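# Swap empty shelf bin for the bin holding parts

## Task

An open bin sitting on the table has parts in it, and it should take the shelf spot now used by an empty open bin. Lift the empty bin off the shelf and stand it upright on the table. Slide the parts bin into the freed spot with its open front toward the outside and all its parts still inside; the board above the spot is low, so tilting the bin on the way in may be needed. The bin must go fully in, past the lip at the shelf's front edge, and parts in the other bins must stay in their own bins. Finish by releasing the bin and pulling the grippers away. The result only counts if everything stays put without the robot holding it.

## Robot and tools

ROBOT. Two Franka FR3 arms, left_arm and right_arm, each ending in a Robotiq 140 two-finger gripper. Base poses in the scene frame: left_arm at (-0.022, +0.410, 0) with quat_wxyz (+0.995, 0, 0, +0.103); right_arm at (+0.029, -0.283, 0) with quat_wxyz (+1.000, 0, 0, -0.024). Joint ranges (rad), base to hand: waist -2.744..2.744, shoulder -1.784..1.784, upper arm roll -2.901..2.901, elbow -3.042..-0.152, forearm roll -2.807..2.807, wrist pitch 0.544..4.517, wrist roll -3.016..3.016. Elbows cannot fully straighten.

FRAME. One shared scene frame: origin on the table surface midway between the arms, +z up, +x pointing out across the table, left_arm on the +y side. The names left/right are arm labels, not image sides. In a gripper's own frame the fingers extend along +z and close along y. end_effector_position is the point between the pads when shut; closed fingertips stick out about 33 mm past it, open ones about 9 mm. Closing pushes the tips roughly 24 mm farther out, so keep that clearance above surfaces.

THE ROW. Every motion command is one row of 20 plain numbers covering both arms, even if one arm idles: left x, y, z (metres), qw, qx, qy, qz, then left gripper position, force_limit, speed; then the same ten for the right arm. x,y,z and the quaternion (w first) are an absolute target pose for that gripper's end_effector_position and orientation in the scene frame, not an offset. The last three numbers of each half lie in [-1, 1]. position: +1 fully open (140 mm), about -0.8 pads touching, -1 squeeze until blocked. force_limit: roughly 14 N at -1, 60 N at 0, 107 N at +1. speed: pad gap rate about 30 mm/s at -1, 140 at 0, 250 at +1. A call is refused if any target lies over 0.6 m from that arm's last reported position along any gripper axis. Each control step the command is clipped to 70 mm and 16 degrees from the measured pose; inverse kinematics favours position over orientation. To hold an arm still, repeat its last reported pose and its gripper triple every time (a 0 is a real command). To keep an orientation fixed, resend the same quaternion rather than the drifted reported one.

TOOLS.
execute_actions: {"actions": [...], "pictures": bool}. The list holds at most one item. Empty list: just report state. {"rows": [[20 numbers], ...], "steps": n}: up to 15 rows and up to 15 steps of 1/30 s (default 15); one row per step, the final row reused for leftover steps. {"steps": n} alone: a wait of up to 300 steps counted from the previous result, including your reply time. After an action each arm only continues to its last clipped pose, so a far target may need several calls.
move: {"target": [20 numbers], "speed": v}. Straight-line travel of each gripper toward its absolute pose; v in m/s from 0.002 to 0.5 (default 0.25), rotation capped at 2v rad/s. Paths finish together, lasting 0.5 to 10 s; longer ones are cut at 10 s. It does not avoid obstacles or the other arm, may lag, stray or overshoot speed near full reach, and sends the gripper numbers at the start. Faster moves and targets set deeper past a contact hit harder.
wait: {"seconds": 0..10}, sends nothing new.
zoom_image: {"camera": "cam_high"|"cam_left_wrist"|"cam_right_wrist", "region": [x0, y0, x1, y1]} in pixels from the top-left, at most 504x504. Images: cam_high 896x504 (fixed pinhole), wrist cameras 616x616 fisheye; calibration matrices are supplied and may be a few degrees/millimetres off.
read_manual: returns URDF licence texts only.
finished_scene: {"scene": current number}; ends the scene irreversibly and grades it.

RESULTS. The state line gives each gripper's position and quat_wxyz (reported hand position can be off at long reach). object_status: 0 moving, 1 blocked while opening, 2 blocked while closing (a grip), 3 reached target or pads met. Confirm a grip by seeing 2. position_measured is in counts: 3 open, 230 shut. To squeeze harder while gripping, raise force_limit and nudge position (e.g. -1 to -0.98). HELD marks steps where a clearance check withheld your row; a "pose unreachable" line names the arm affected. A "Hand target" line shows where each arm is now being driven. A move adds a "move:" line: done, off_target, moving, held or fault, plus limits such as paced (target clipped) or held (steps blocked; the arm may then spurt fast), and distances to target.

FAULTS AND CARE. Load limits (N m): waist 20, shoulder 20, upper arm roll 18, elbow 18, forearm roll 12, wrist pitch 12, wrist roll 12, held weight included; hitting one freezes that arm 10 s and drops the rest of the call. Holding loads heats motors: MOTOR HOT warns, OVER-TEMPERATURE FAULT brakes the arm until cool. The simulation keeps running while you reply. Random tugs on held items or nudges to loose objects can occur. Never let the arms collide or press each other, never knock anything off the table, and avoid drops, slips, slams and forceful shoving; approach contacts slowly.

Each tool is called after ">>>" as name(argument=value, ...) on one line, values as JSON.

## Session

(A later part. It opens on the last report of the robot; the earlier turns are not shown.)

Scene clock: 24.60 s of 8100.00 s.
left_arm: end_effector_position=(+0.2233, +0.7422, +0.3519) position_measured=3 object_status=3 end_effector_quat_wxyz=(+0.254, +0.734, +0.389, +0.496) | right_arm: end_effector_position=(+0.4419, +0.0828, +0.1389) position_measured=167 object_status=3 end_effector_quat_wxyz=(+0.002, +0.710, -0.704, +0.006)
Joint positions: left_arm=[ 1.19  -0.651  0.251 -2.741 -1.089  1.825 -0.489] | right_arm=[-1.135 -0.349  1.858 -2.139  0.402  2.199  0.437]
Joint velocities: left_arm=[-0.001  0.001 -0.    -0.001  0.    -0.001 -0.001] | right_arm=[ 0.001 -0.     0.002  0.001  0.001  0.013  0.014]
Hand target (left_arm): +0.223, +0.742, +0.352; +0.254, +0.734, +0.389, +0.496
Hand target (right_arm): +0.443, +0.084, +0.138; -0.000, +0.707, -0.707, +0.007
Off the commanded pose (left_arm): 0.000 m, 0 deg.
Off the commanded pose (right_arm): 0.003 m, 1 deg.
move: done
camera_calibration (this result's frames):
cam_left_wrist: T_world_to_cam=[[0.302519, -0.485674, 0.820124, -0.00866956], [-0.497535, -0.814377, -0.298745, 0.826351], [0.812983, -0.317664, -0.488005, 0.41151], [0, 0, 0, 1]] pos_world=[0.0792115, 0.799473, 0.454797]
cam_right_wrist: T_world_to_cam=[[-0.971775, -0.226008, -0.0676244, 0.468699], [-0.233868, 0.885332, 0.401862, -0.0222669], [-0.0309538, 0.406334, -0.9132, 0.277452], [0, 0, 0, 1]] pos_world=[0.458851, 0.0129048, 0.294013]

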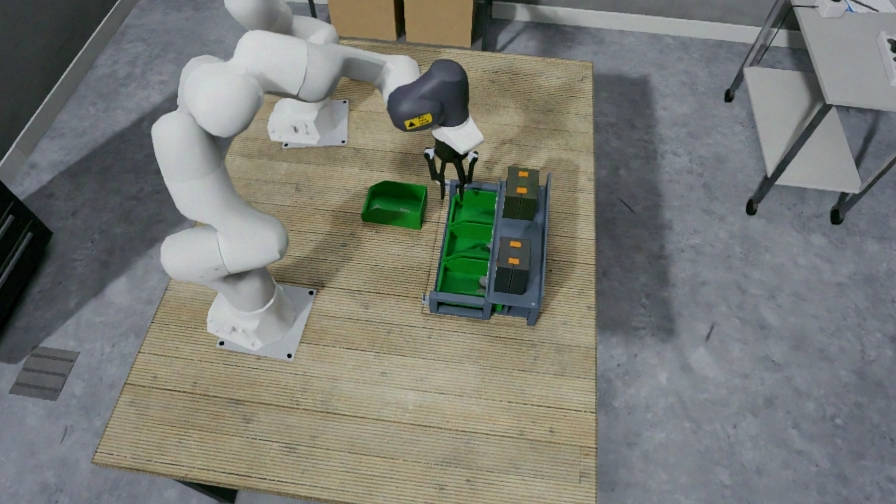

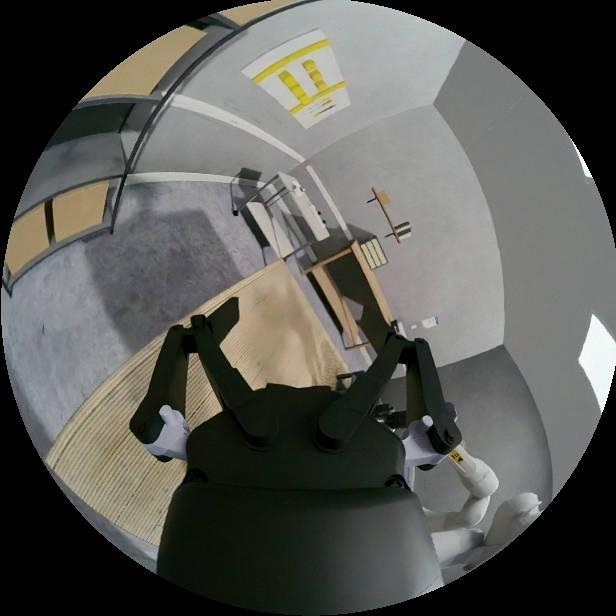

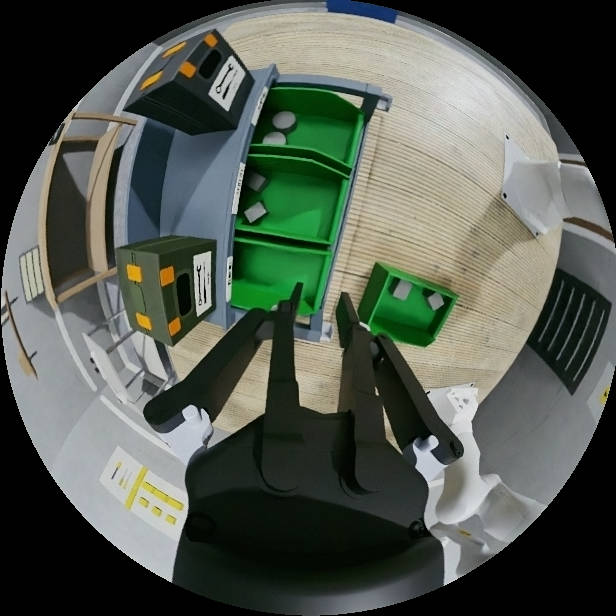

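>>> move(target=[0.2233,0.7422,0.3519,0.254,0.734,0.389,0.496,1,0,0,0.442,0.078,0.085,0,0.7071,-0.7071,0,-0.5,1,0], speed=0.1)

>>> zoom_image(camera="cam_right_wrist", region=[200,180,460,400])

>>> zoom_image(camera="cam_high", region=[410,160,520,250])

Scene clock: 27.53 s of 8100.00 s.
left_arm: end_effector_position=(+0.2233, +0.7422, +0.3519) position_measured=3 object_status=3 end_effector_quat_wxyz=(+0.254, +0.734, +0.389, +0.496) | right_arm: end_effector_position=(+0.4395, +0.0758, +0.0839) position_measured=192 object_status=3 end_effector_quat_wxyz=(+0.004, +0.704, -0.710, -0.001)
Joint positions: left_arm=[ 1.19  -0.651  0.251 -2.741 -1.089  1.825 -0.489] | right_arm=[-1.28  -0.411  2.018 -2.191  0.507  2.302  0.375]
Joint velocities: left_arm=[-0.001  0.     0.001 -0.001  0.     0.     0.001] | right_arm=[-0.01   0.001  0.012 -0.001 -0.001  0.016 -0.02 ]
Hand target (left_arm): +0.223, +0.742, +0.352; +0.254, +0.734, +0.389, +0.496
Hand target (right_arm): +0.441, +0.077, +0.084; +0.001, +0.707, -0.708, -0.001
Off the commanded pose (left_arm): 0.000 m, 0 deg.
Off the commanded pose (right_arm): 0.004 m, 1 deg.
move: off_target (right_arm)
camera_calibration (this result's frames):
cam_left_wrist: T_world_to_cam=[[0.302519, -0.485674, 0.820124, -0.00866967], [-0.497535, -0.814377, -0.298745, 0.826351], [0.812983, -0.317665, -0.488005, 0.41151], [0, 0, 0, 1]] pos_world=[0.0792116, 0.799473, 0.454797]
cam_right_wrist: T_world_to_cam=[[-0.976292, -0.208677, -0.0575079, 0.460879], [-0.213686, 0.886796, 0.409793, -0.00417255], [-0.0345165, 0.412367, -0.910364, 0.230825], [0, 0, 0, 1]] pos_world=[0.457028, 0.00469036, 0.238349]

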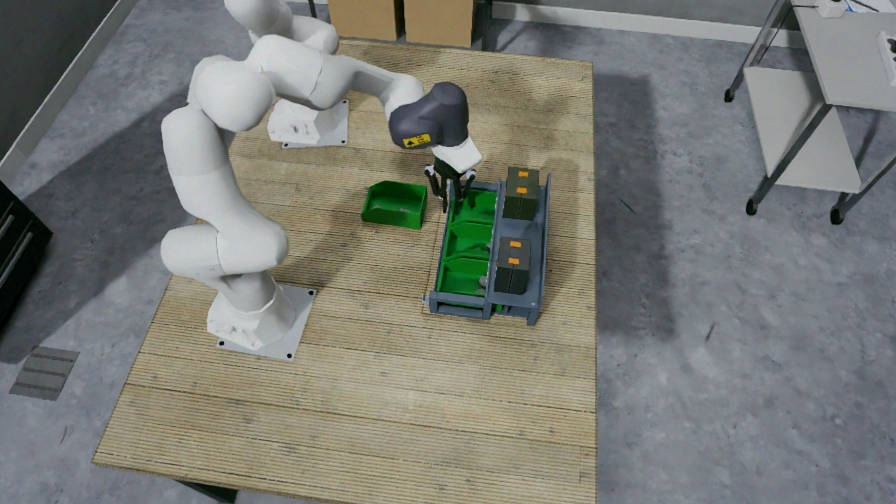

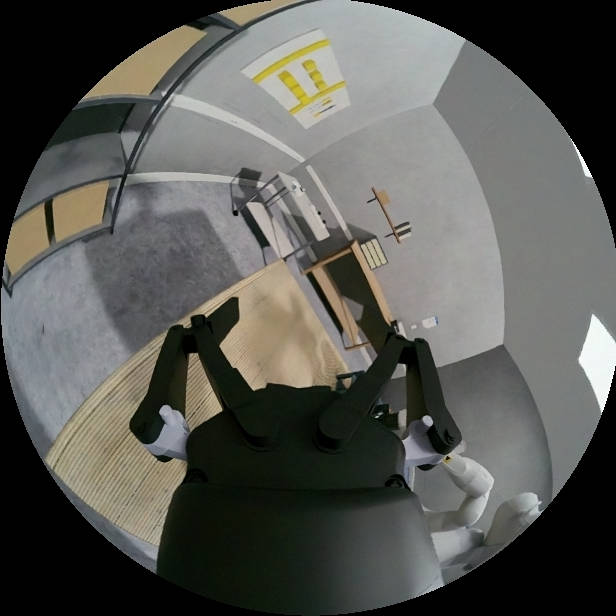

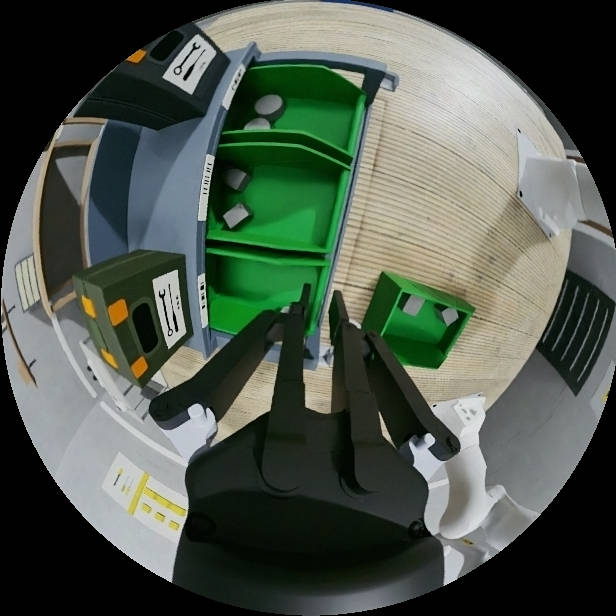

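Region (200, 180, 460, 400) of cam_right_wrist's 616x616 image, scaled by 1.938, with more detail than that image has; it fills the top 426 rows of this view, and the rest is white.

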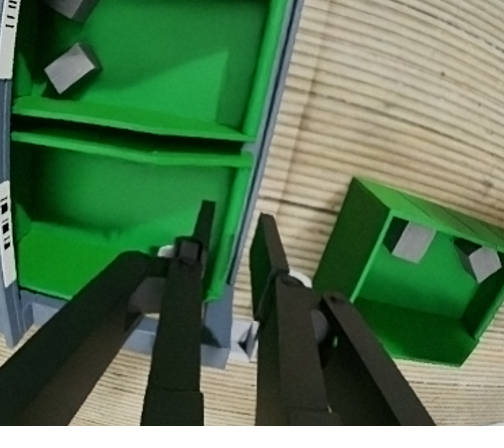

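Region (410, 160, 520, 250) of cam_high's 896x504 image, scaled by 4.582, with more detail than that image has; it fills the top 412 rows of this view, and the rest is white.

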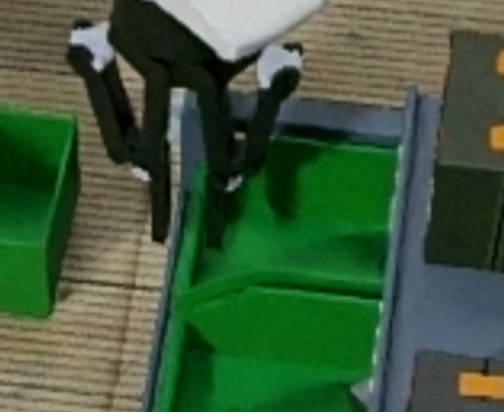

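>>> move(target=[0.2233,0.7422,0.3519,0.254,0.734,0.389,0.496,1,0,0,0.44,0.078,0.058,0,0.7071,-0.7071,0,-0.5,1,0], speed=0.04)

>>> move(target=[0.2233,0.7422,0.3519,0.254,0.734,0.389,0.496,1,0,0,0.44,0.078,0.058,0,0.7071,-0.7071,0,-1,1,-0.8])

>>> zoom_image(camera="cam_high", region=[410,160,520,250])

Scene clock: 29.77 s of 8100.00 s.
left_arm: end_effector_position=(+0.2233, +0.7422, +0.3519) position_measured=3 object_status=3 end_effector_quat_wxyz=(+0.254, +0.734, +0.389, +0.496) | right_arm: end_effector_position=(+0.4379, +0.0775, +0.0582) position_measured=192 object_status=3 end_effector_quat_wxyz=(+0.003, +0.706, -0.709, -0.001)
Joint positions: left_arm=[ 1.19  -0.651  0.251 -2.741 -1.089  1.825 -0.489] | right_arm=[-1.344 -0.448  2.1   -2.202  0.558  2.352  0.341]
Joint velocities: left_arm=[ 0.    -0.    -0.001  0.001  0.001 -0.    -0.001] | right_arm=[-0.013 -0.001  0.012 -0.001 -0.002  0.016 -0.012]
Hand target (left_arm): +0.223, +0.742, +0.352; +0.254, +0.734, +0.389, +0.496
Hand target (right_arm): +0.440, +0.077, +0.058; +0.000, +0.707, -0.707, -0.000
Off the commanded pose (left_arm): 0.000 m, 0 deg.
Off the commanded pose (right_arm): 0.002 m, 0 deg.
move: done
camera_calibration (this result's frames):
cam_left_wrist: T_world_to_cam=[[0.302519, -0.485674, 0.820124, -0.00866968], [-0.497536, -0.814377, -0.298745, 0.826351], [0.812983, -0.317665, -0.488005, 0.41151], [0, 0, 0, 1]] pos_world=[0.0792116, 0.799473, 0.454797]
cam_right_wrist: T_world_to_cam=[[-0.975291, -0.212796, -0.0593726, 0.458193], [-0.218122, 0.884839, 0.411682, 0.00650032], [-0.0350689, 0.414461, -0.909391, 0.206713], [0, 0, 0, 1]] pos_world=[0.455538, 0.00607519, 0.212511]

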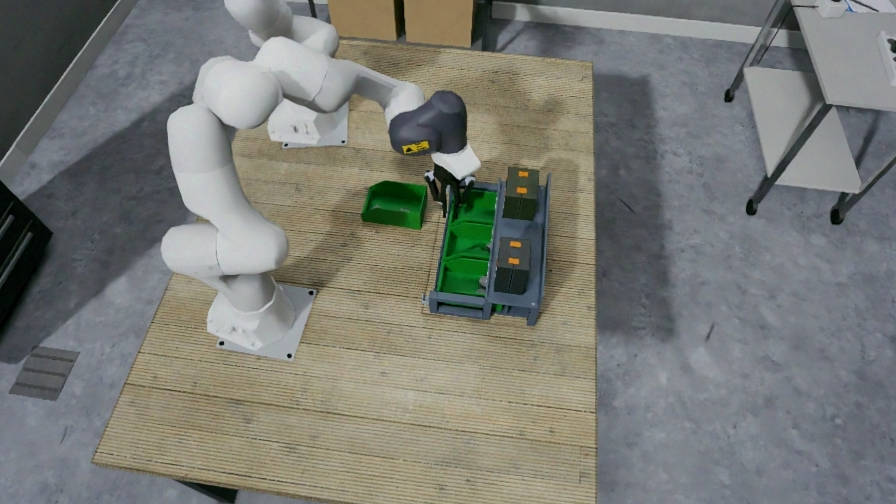

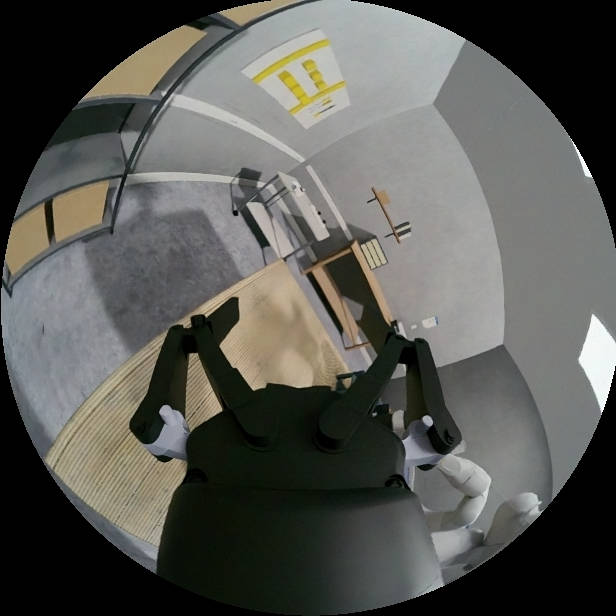

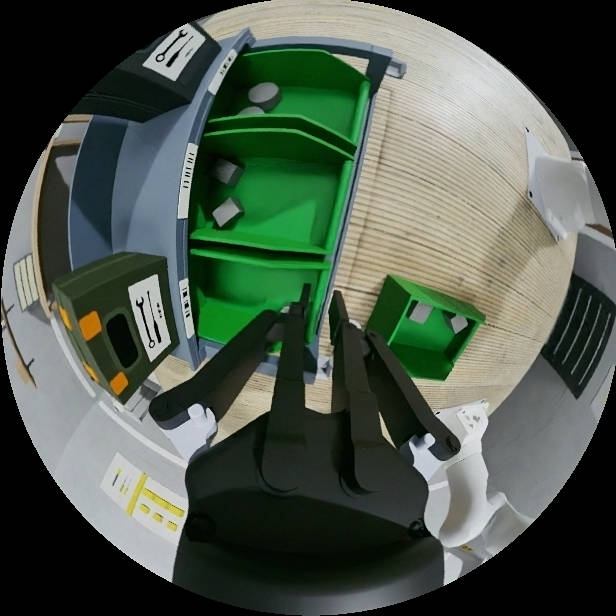

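Scene clock: 30.50 s of 8100.00 s.
left_arm: end_effector_position=(+0.2233, +0.7422, +0.3519) position_measured=3 object_status=3 end_effector_quat_wxyz=(+0.254, +0.734, +0.389, +0.496) | right_arm: end_effector_position=(+0.4414, +0.0809, +0.0616) position_measured=235 object_status=3 end_effector_quat_wxyz=(-0.003, +0.706, -0.708, -0.001)
Joint positions: left_arm=[ 1.19  -0.651  0.251 -2.741 -1.089  1.825 -0.489] | right_arm=[-1.346 -0.445  2.1   -2.196  0.558  2.357  0.34 ]
Joint velocities: left_arm=[-0.001 -0.    -0.    -0.002 -0.    -0.     0.   ] | right_arm=[-0.    -0.002  0.    -0.     0.    -0.001  0.   ]
Hand target (left_arm): +0.223, +0.742, +0.352; +0.254, +0.734, +0.389, +0.496
Hand target (right_arm): +0.440, +0.078, +0.058; +0.000, +0.707, -0.707, -0.000
Off the commanded pose (left_arm): 0.000 m, 0 deg.
Off the commanded pose (right_arm): 0.005 m, 0 deg.
move: off_target (right_arm)
camera_calibration (this result's frames):
cam_left_wrist: T_world_to_cam=[[0.302519, -0.485674, 0.820124, -0.00866968], [-0.497535, -0.814377, -0.298745, 0.826352], [0.812983, -0.317665, -0.488005, 0.41151], [0, 0, 0, 1]] pos_world=[0.0792116, 0.799473, 0.454797]
cam_right_wrist: T_world_to_cam=[[-0.974385, -0.214199, -0.0685086, 0.462833], [-0.222995, 0.880819, 0.41765, 0.00497897], [-0.0291163, 0.422228, -0.906022, 0.205022], [0, 0, 0, 1]] pos_world=[0.458057, 0.00818649, 0.215383]

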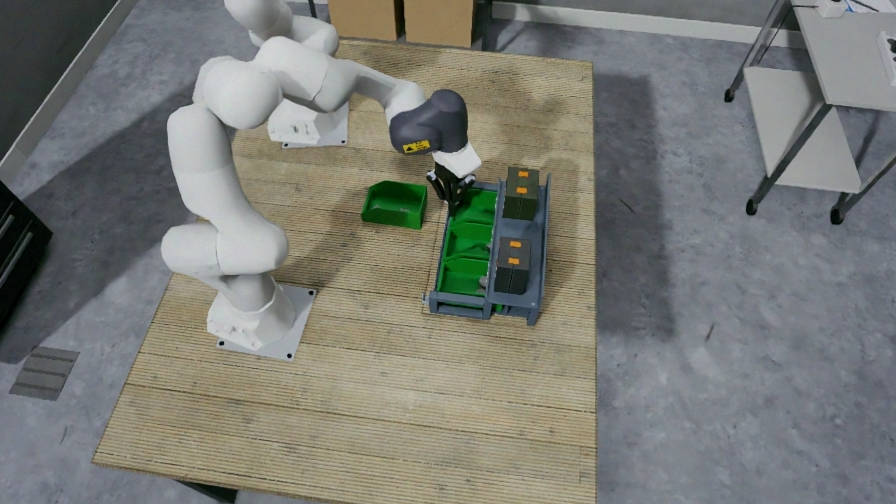

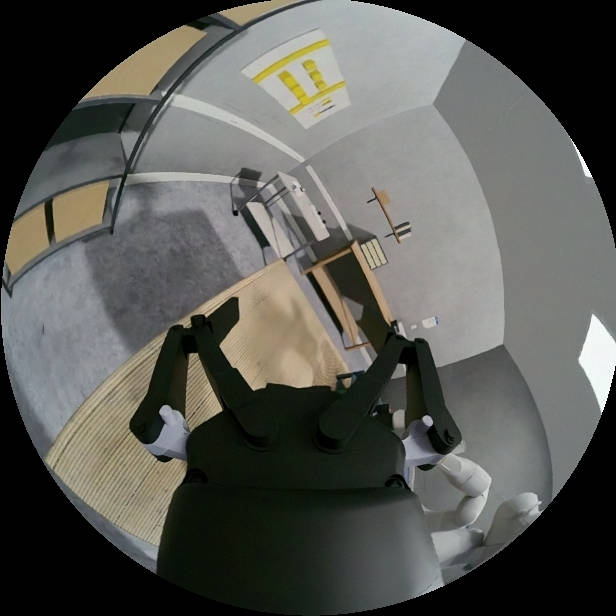

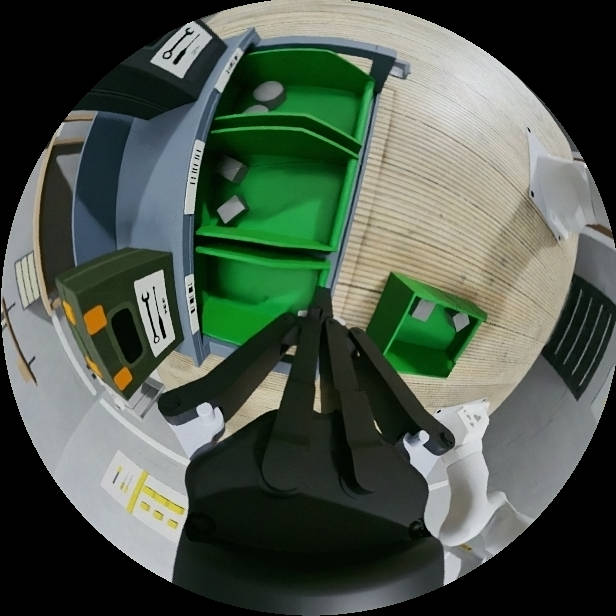

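Region (410, 160, 520, 250) of cam_high's 896x504 image, scaled by 4.582, with more detail than that image has; it fills the top 412 rows of this view, and the rest is white.

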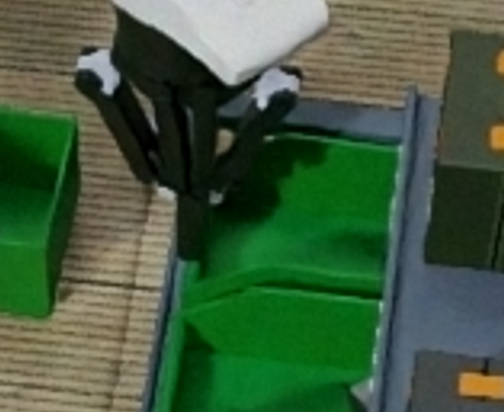

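>>> move(target=[0.2233,0.7422,0.3519,0.254,0.734,0.389,0.496,1,0,0,0.443,0.078,0.062,0,0.7071,-0.7071,0,-0.6,1,0], speed=0.04)

>>> move(target=[0.2233,0.7422,0.3519,0.254,0.734,0.389,0.496,1,0,0,0.443,0.078,0.042,0,0.7071,-0.7071,0,-0.6,1,0], speed=0.02)

>>> zoom_image(camera="cam_right_wrist", region=[240,220,400,380])

>>> zoom_image(camera="cam_high", region=[410,160,520,250])

Scene clock: 32.33 s of 8100.00 s.
left_arm: end_effector_position=(+0.2233, +0.7422, +0.3519) position_measured=3 object_status=3 end_effector_quat_wxyz=(+0.254, +0.734, +0.389, +0.496) | right_arm: end_effector_position=(+0.4423, +0.0803, +0.0623) position_measured=205 object_status=3 end_effector_quat_wxyz=(-0.002, +0.706, -0.708, -0.001)
Joint positions: left_arm=[ 1.19  -0.651  0.251 -2.741 -1.089  1.825 -0.489] | right_arm=[-1.349 -0.445  2.099 -2.193  0.556  2.353  0.339]
Joint velocities: left_arm=[ 0.001  0.001 -0.001  0.     0.001  0.     0.   ] | right_arm=[-0.003  0.001  0.     0.    -0.002 -0.003  0.001]
Hand target (left_arm): +0.223, +0.742, +0.352; +0.254, +0.734, +0.389, +0.496
Hand target (right_arm): +0.443, +0.078, +0.062; -0.000, +0.707, -0.707, -0.000
Off the commanded pose (left_arm): 0.000 m, 0 deg.
Off the commanded pose (right_arm): 0.002 m, 0 deg.
move: done
camera_calibration (this result's frames):
cam_left_wrist: T_world_to_cam=[[0.302519, -0.485674, 0.820124, -0.00866962], [-0.497535, -0.814377, -0.298745, 0.826351], [0.812983, -0.317665, -0.488005, 0.41151], [0, 0, 0, 1]] pos_world=[0.0792116, 0.799473, 0.454797]
cam_right_wrist: T_world_to_cam=[[-0.974506, -0.214067, -0.067182, 0.463608], [-0.222336, 0.881256, 0.417078, 0.00513187], [-0.030078, 0.421382, -0.906384, 0.206551], [0, 0, 0, 1]] pos_world=[0.459143, 0.00768393, 0.21622]

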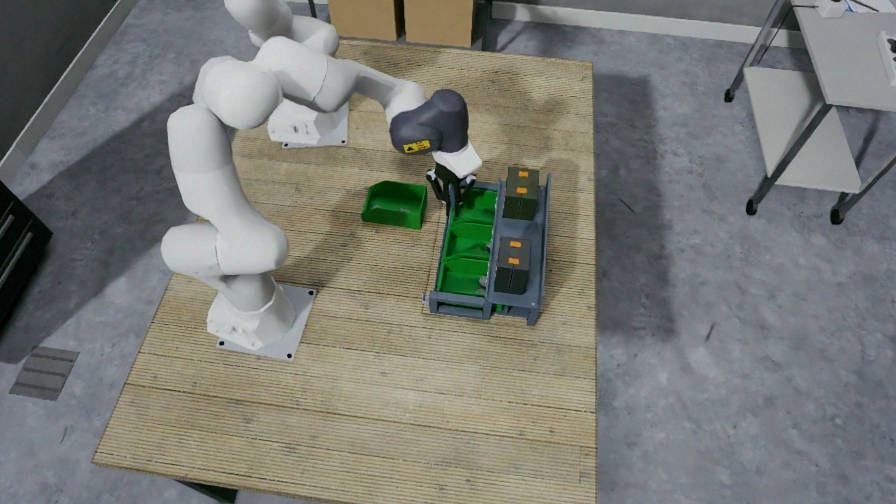

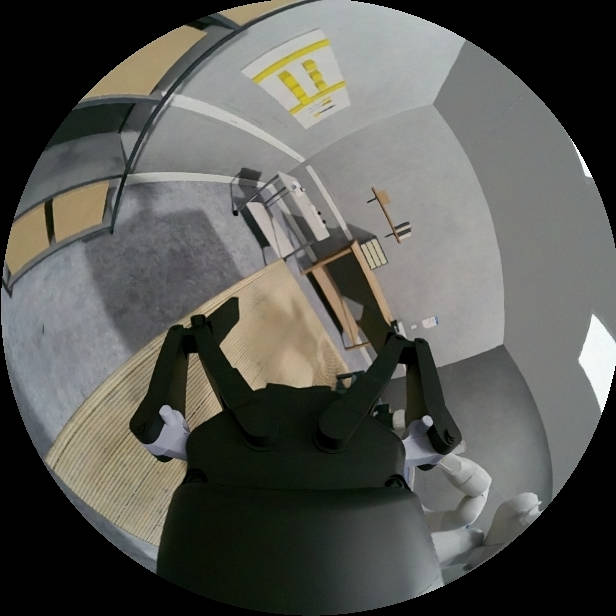

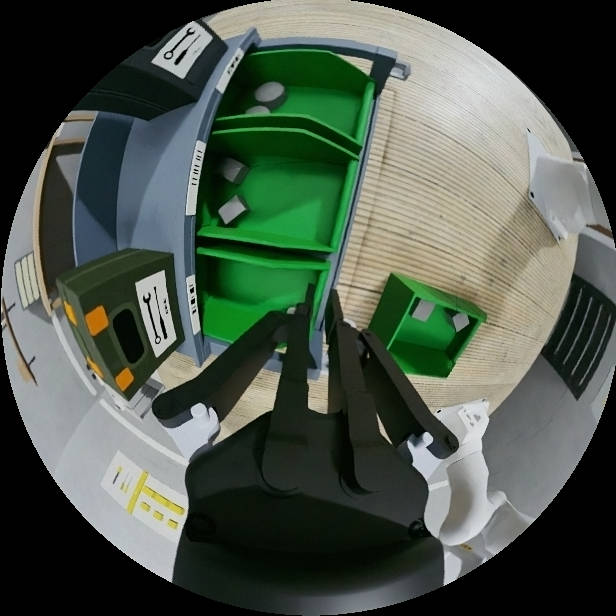

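Scene clock: 33.60 s of 8100.00 s.
left_arm: end_effector_position=(+0.2233, +0.7422, +0.3519) position_measured=3 object_status=3 end_effector_quat_wxyz=(+0.254, +0.734, +0.389, +0.496) | right_arm: end_effector_position=(+0.4415, +0.0784, +0.0429) position_measured=205 object_status=3 end_effector_quat_wxyz=(+0.001, +0.706, -0.708, -0.001)
Joint positions: left_arm=[ 1.19  -0.651  0.251 -2.741 -1.089  1.825 -0.489] | right_arm=[-1.402 -0.475  2.161 -2.194  0.586  2.379  0.32 ]
Joint velocities: left_arm=[-0.001 -0.     0.    -0.001 -0.002  0.    -0.001] | right_arm=[-0.01   0.     0.012  0.001  0.     0.008 -0.008]
Hand target (left_arm): +0.223, +0.742, +0.352; +0.254, +0.734, +0.389, +0.496
Hand target (right_arm): +0.443, +0.078, +0.042; +0.000, +0.707, -0.707, -0.000
Off the commanded pose (left_arm): 0.000 m, 0 deg.
Off the commanded pose (right_arm): 0.002 m, 0 deg.
move: done
camera_calibration (this result's frames):
cam_left_wrist: T_world_to_cam=[[0.302519, -0.485674, 0.820124, -0.00866962], [-0.497535, -0.814377, -0.298745, 0.826351], [0.812983, -0.317665, -0.488005, 0.41151], [0, 0, 0, 1]] pos_world=[0.0792116, 0.799473, 0.454797]
cam_right_wrist: T_world_to_cam=[[-0.974855, -0.214262, -0.0612333, 0.460998], [-0.220169, 0.883679, 0.413082, 0.0137408], [-0.0343971, 0.416177, -0.908633, 0.192155], [0, 0, 0, 1]] pos_world=[0.459041, 0.00666152, 0.197151]

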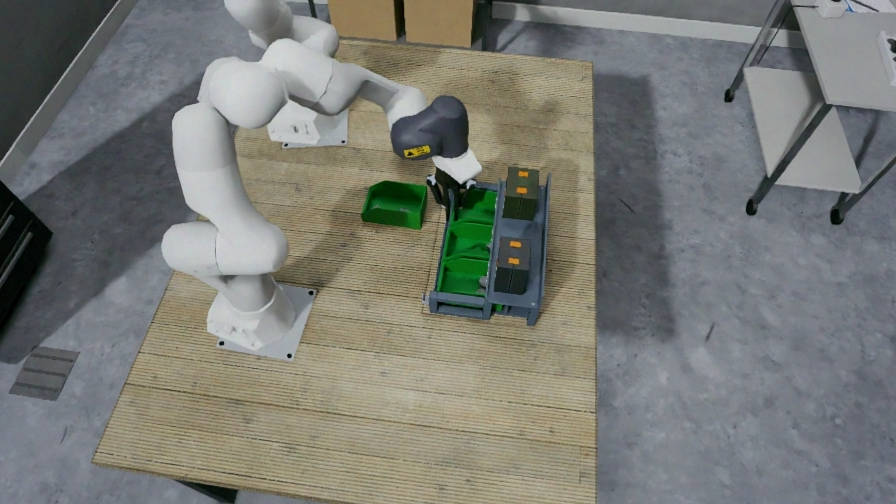

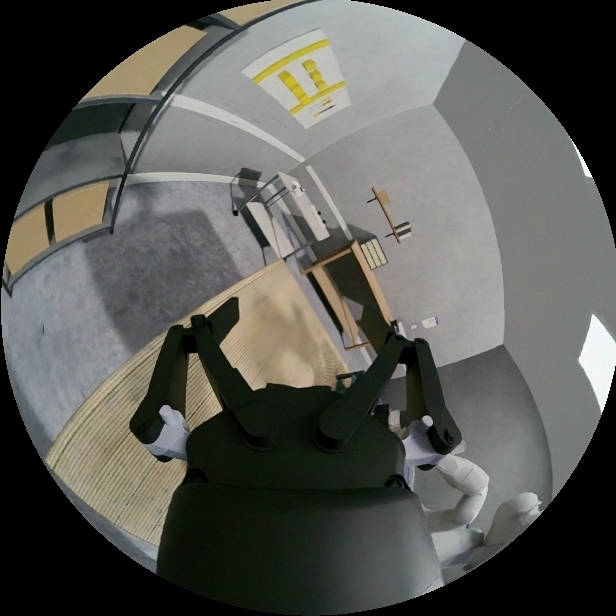

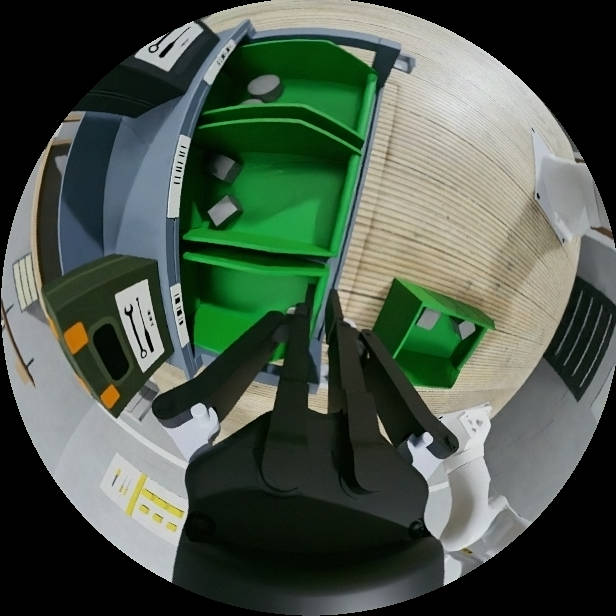

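Region (240, 220, 400, 380) of cam_right_wrist's 616x616 image, scaled by 3.150, with more detail than that image has.

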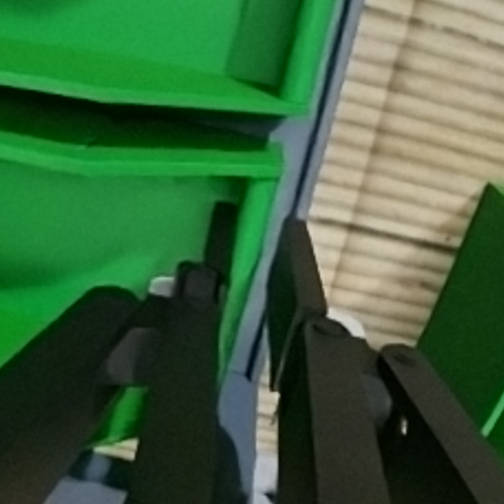

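Region (410, 160, 520, 250) of cam_high's 896x504 image, scaled by 4.582, with more detail than that image has; it fills the top 412 rows of this view, and the rest is white.

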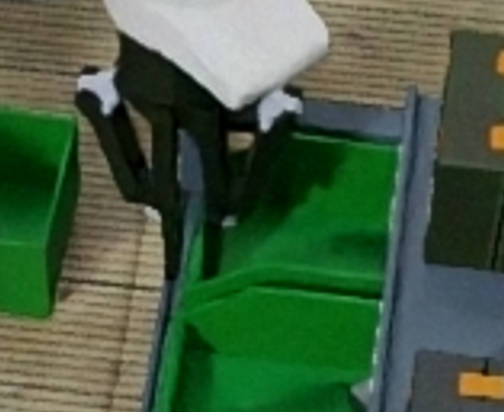

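>>> move(target=[0.2233,0.7422,0.3519,0.254,0.734,0.389,0.496,1,0,0,0.449,0.088,0.062,0,0.7071,-0.7071,0,-0.6,1,0], speed=0.03)

>>> move(target=[0.2233,0.7422,0.3519,0.254,0.734,0.389,0.496,1,0,0,0.449,0.088,0.05,0,0.7071,-0.7071,0,-0.7,1,-0.8], speed=0.02)

>>> zoom_image(camera="cam_right_wrist", region=[240,220,400,380])

Scene clock: 35.83 s of 8100.00 s.
left_arm: end_effector_position=(+0.2233, +0.7422, +0.3519) position_measured=3 object_status=3 end_effector_quat_wxyz=(+0.254, +0.734, +0.389, +0.496) | right_arm: end_effector_position=(+0.4507, +0.0883, +0.0611) position_measured=205 object_status=3 end_effector_quat_wxyz=(-0.002, +0.708, -0.706, +0.000)
Joint positions: left_arm=[ 1.19  -0.651  0.251 -2.741 -1.089  1.825 -0.489] | right_arm=[-1.388 -0.475  2.132 -2.15   0.566  2.338  0.335]
Joint velocities: left_arm=[ 0.     0.    -0.001  0.001 -0.    -0.002 -0.001] | right_arm=[ 0.005 -0.    -0.007  0.001 -0.    -0.017  0.01 ]
Hand target (left_arm): +0.223, +0.742, +0.352; +0.254, +0.734, +0.389, +0.496
Hand target (right_arm): +0.449, +0.088, +0.062; +0.000, +0.707, -0.707, +0.000
Off the commanded pose (left_arm): 0.000 m, 0 deg.
Off the commanded pose (right_arm): 0.002 m, 0 deg.
move: done
camera_calibration (this result's frames):
cam_left_wrist: T_world_to_cam=[[0.302519, -0.485674, 0.820124, -0.00866962], [-0.497536, -0.814377, -0.298745, 0.826351], [0.812983, -0.317665, -0.488005, 0.41151], [0, 0, 0, 1]] pos_world=[0.0792116, 0.799473, 0.454797]
cam_right_wrist: T_world_to_cam=[[-0.973324, -0.218785, -0.0690918, 0.473401], [-0.227509, 0.88141, 0.413952, 0.00294695], [-0.0296682, 0.418628, -0.907673, 0.202445], [0, 0, 0, 1]] pos_world=[0.46745, 0.0162267, 0.215242]

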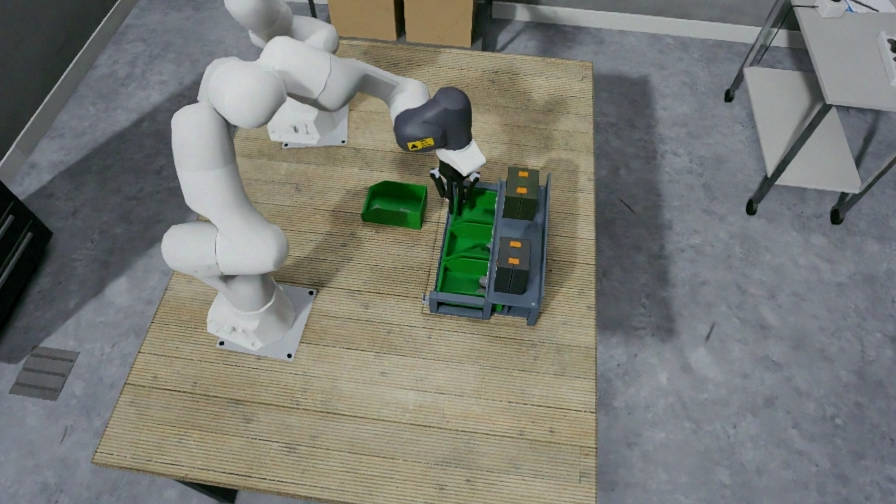

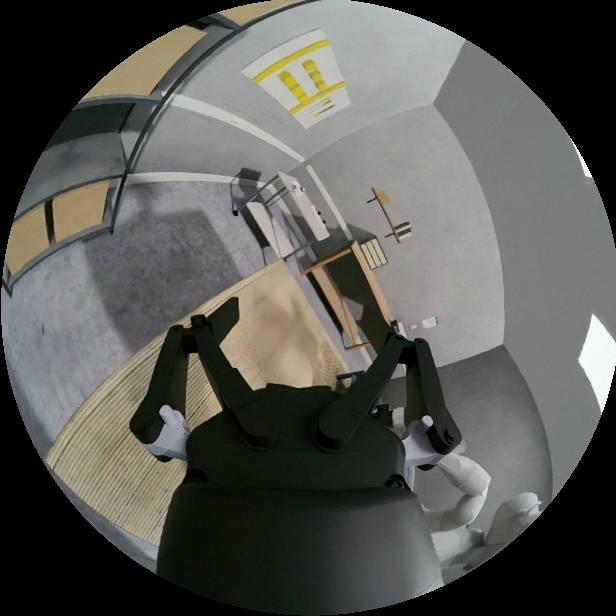

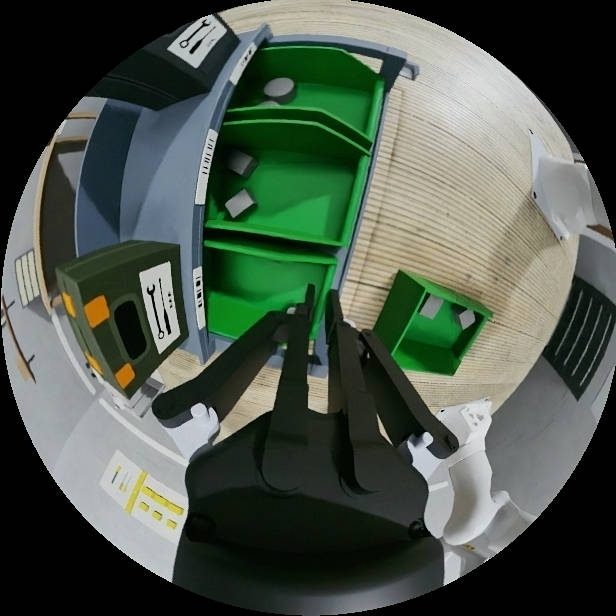

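Scene clock: 36.63 s of 8100.00 s.
left_arm: end_effector_position=(+0.2233, +0.7422, +0.3519) position_measured=3 object_status=3 end_effector_quat_wxyz=(+0.254, +0.734, +0.389, +0.496) | right_arm: end_effector_position=(+0.4493, +0.0904, +0.0572) position_measured=217 object_status=3 end_effector_quat_wxyz=(-0.002, +0.707, -0.707, -0.004)
Joint positions: left_arm=[ 1.19  -0.651  0.251 -2.741 -1.089  1.825 -0.489] | right_arm=[-1.406 -0.478  2.152 -2.147  0.578  2.34   0.33 ]
Joint velocities: left_arm=[-0.001  0.001  0.     0.001  0.001 -0.     0.002] | right_arm=[-0.005  0.     0.005  0.001  0.    -0.    -0.005]
Hand target (left_arm): +0.223, +0.742, +0.352; +0.254, +0.734, +0.389, +0.496
Hand target (right_arm): +0.449, +0.088, +0.050; +0.000, +0.707, -0.707, -0.000
Off the commanded pose (left_arm): 0.000 m, 0 deg.
Off the commanded pose (right_arm): 0.008 m, 1 deg.
move: off_target (right_arm)
camera_calibration (this result's frames):
cam_left_wrist: T_world_to_cam=[[0.302519, -0.485674, 0.820124, -0.00866969], [-0.497535, -0.814377, -0.298745, 0.826351], [0.812983, -0.317665, -0.488005, 0.41151], [0, 0, 0, 1]] pos_world=[0.0792116, 0.799473, 0.454797]
cam_right_wrist: T_world_to_cam=[[-0.974501, -0.215362, -0.0629833, 0.472064], [-0.221581, 0.879424, 0.421325, -0.000526912], [-0.0353484, 0.424537, -0.90472, 0.199805], [0, 0, 0, 1]] pos_world=[0.466973, 0.0173037, 0.210722]

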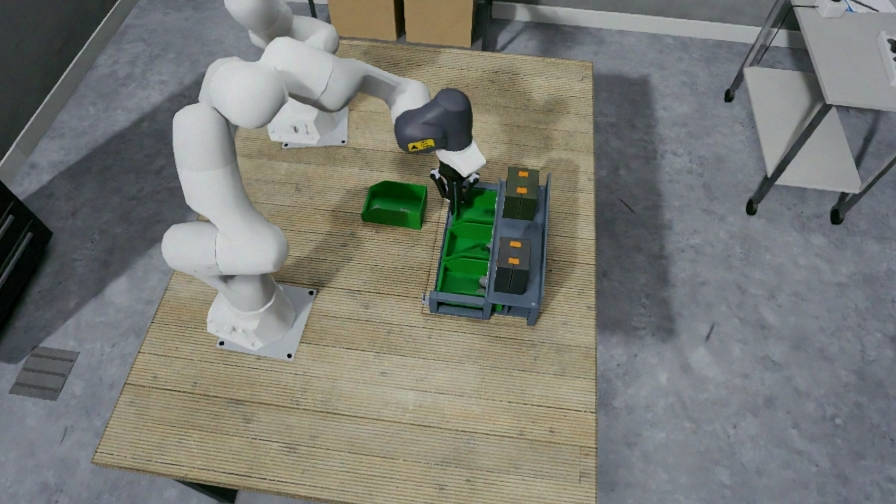

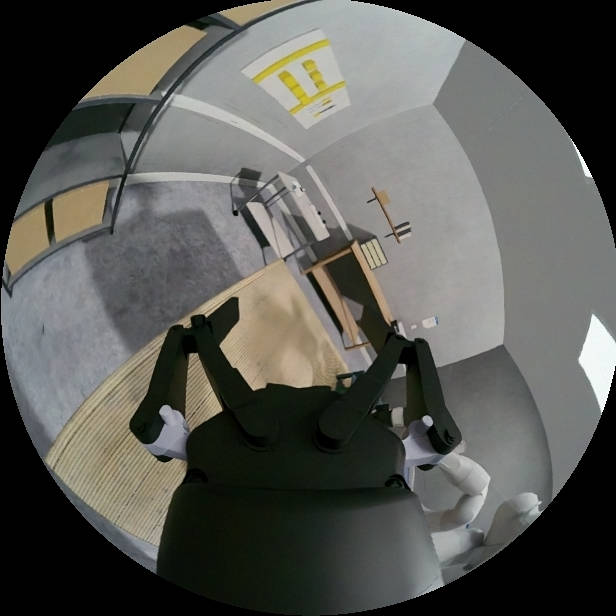

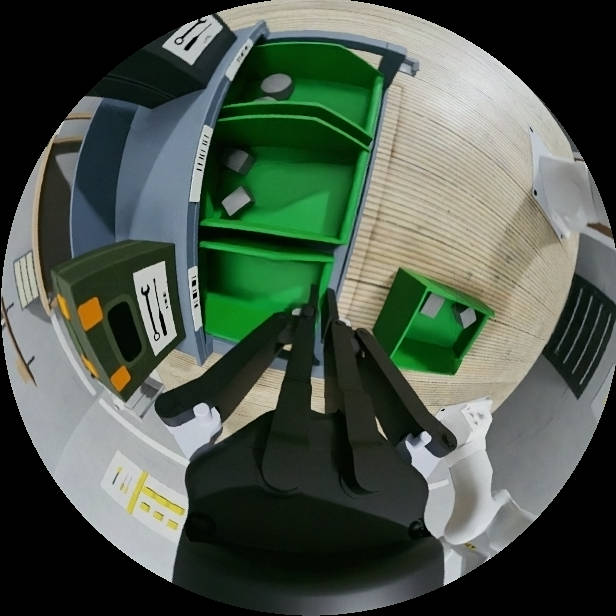

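Region (240, 220, 400, 380) of cam_right_wrist's 616x616 image, scaled by 3.150, with more detail than that image has.

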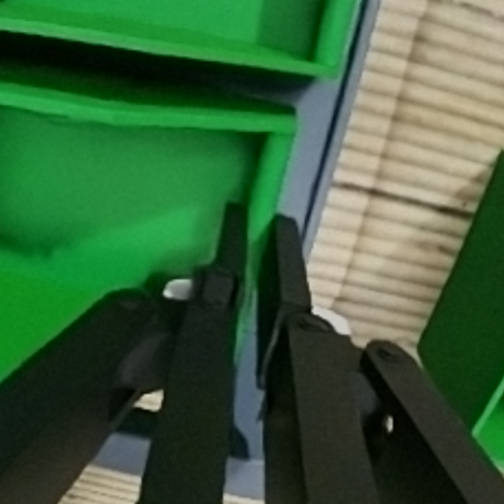

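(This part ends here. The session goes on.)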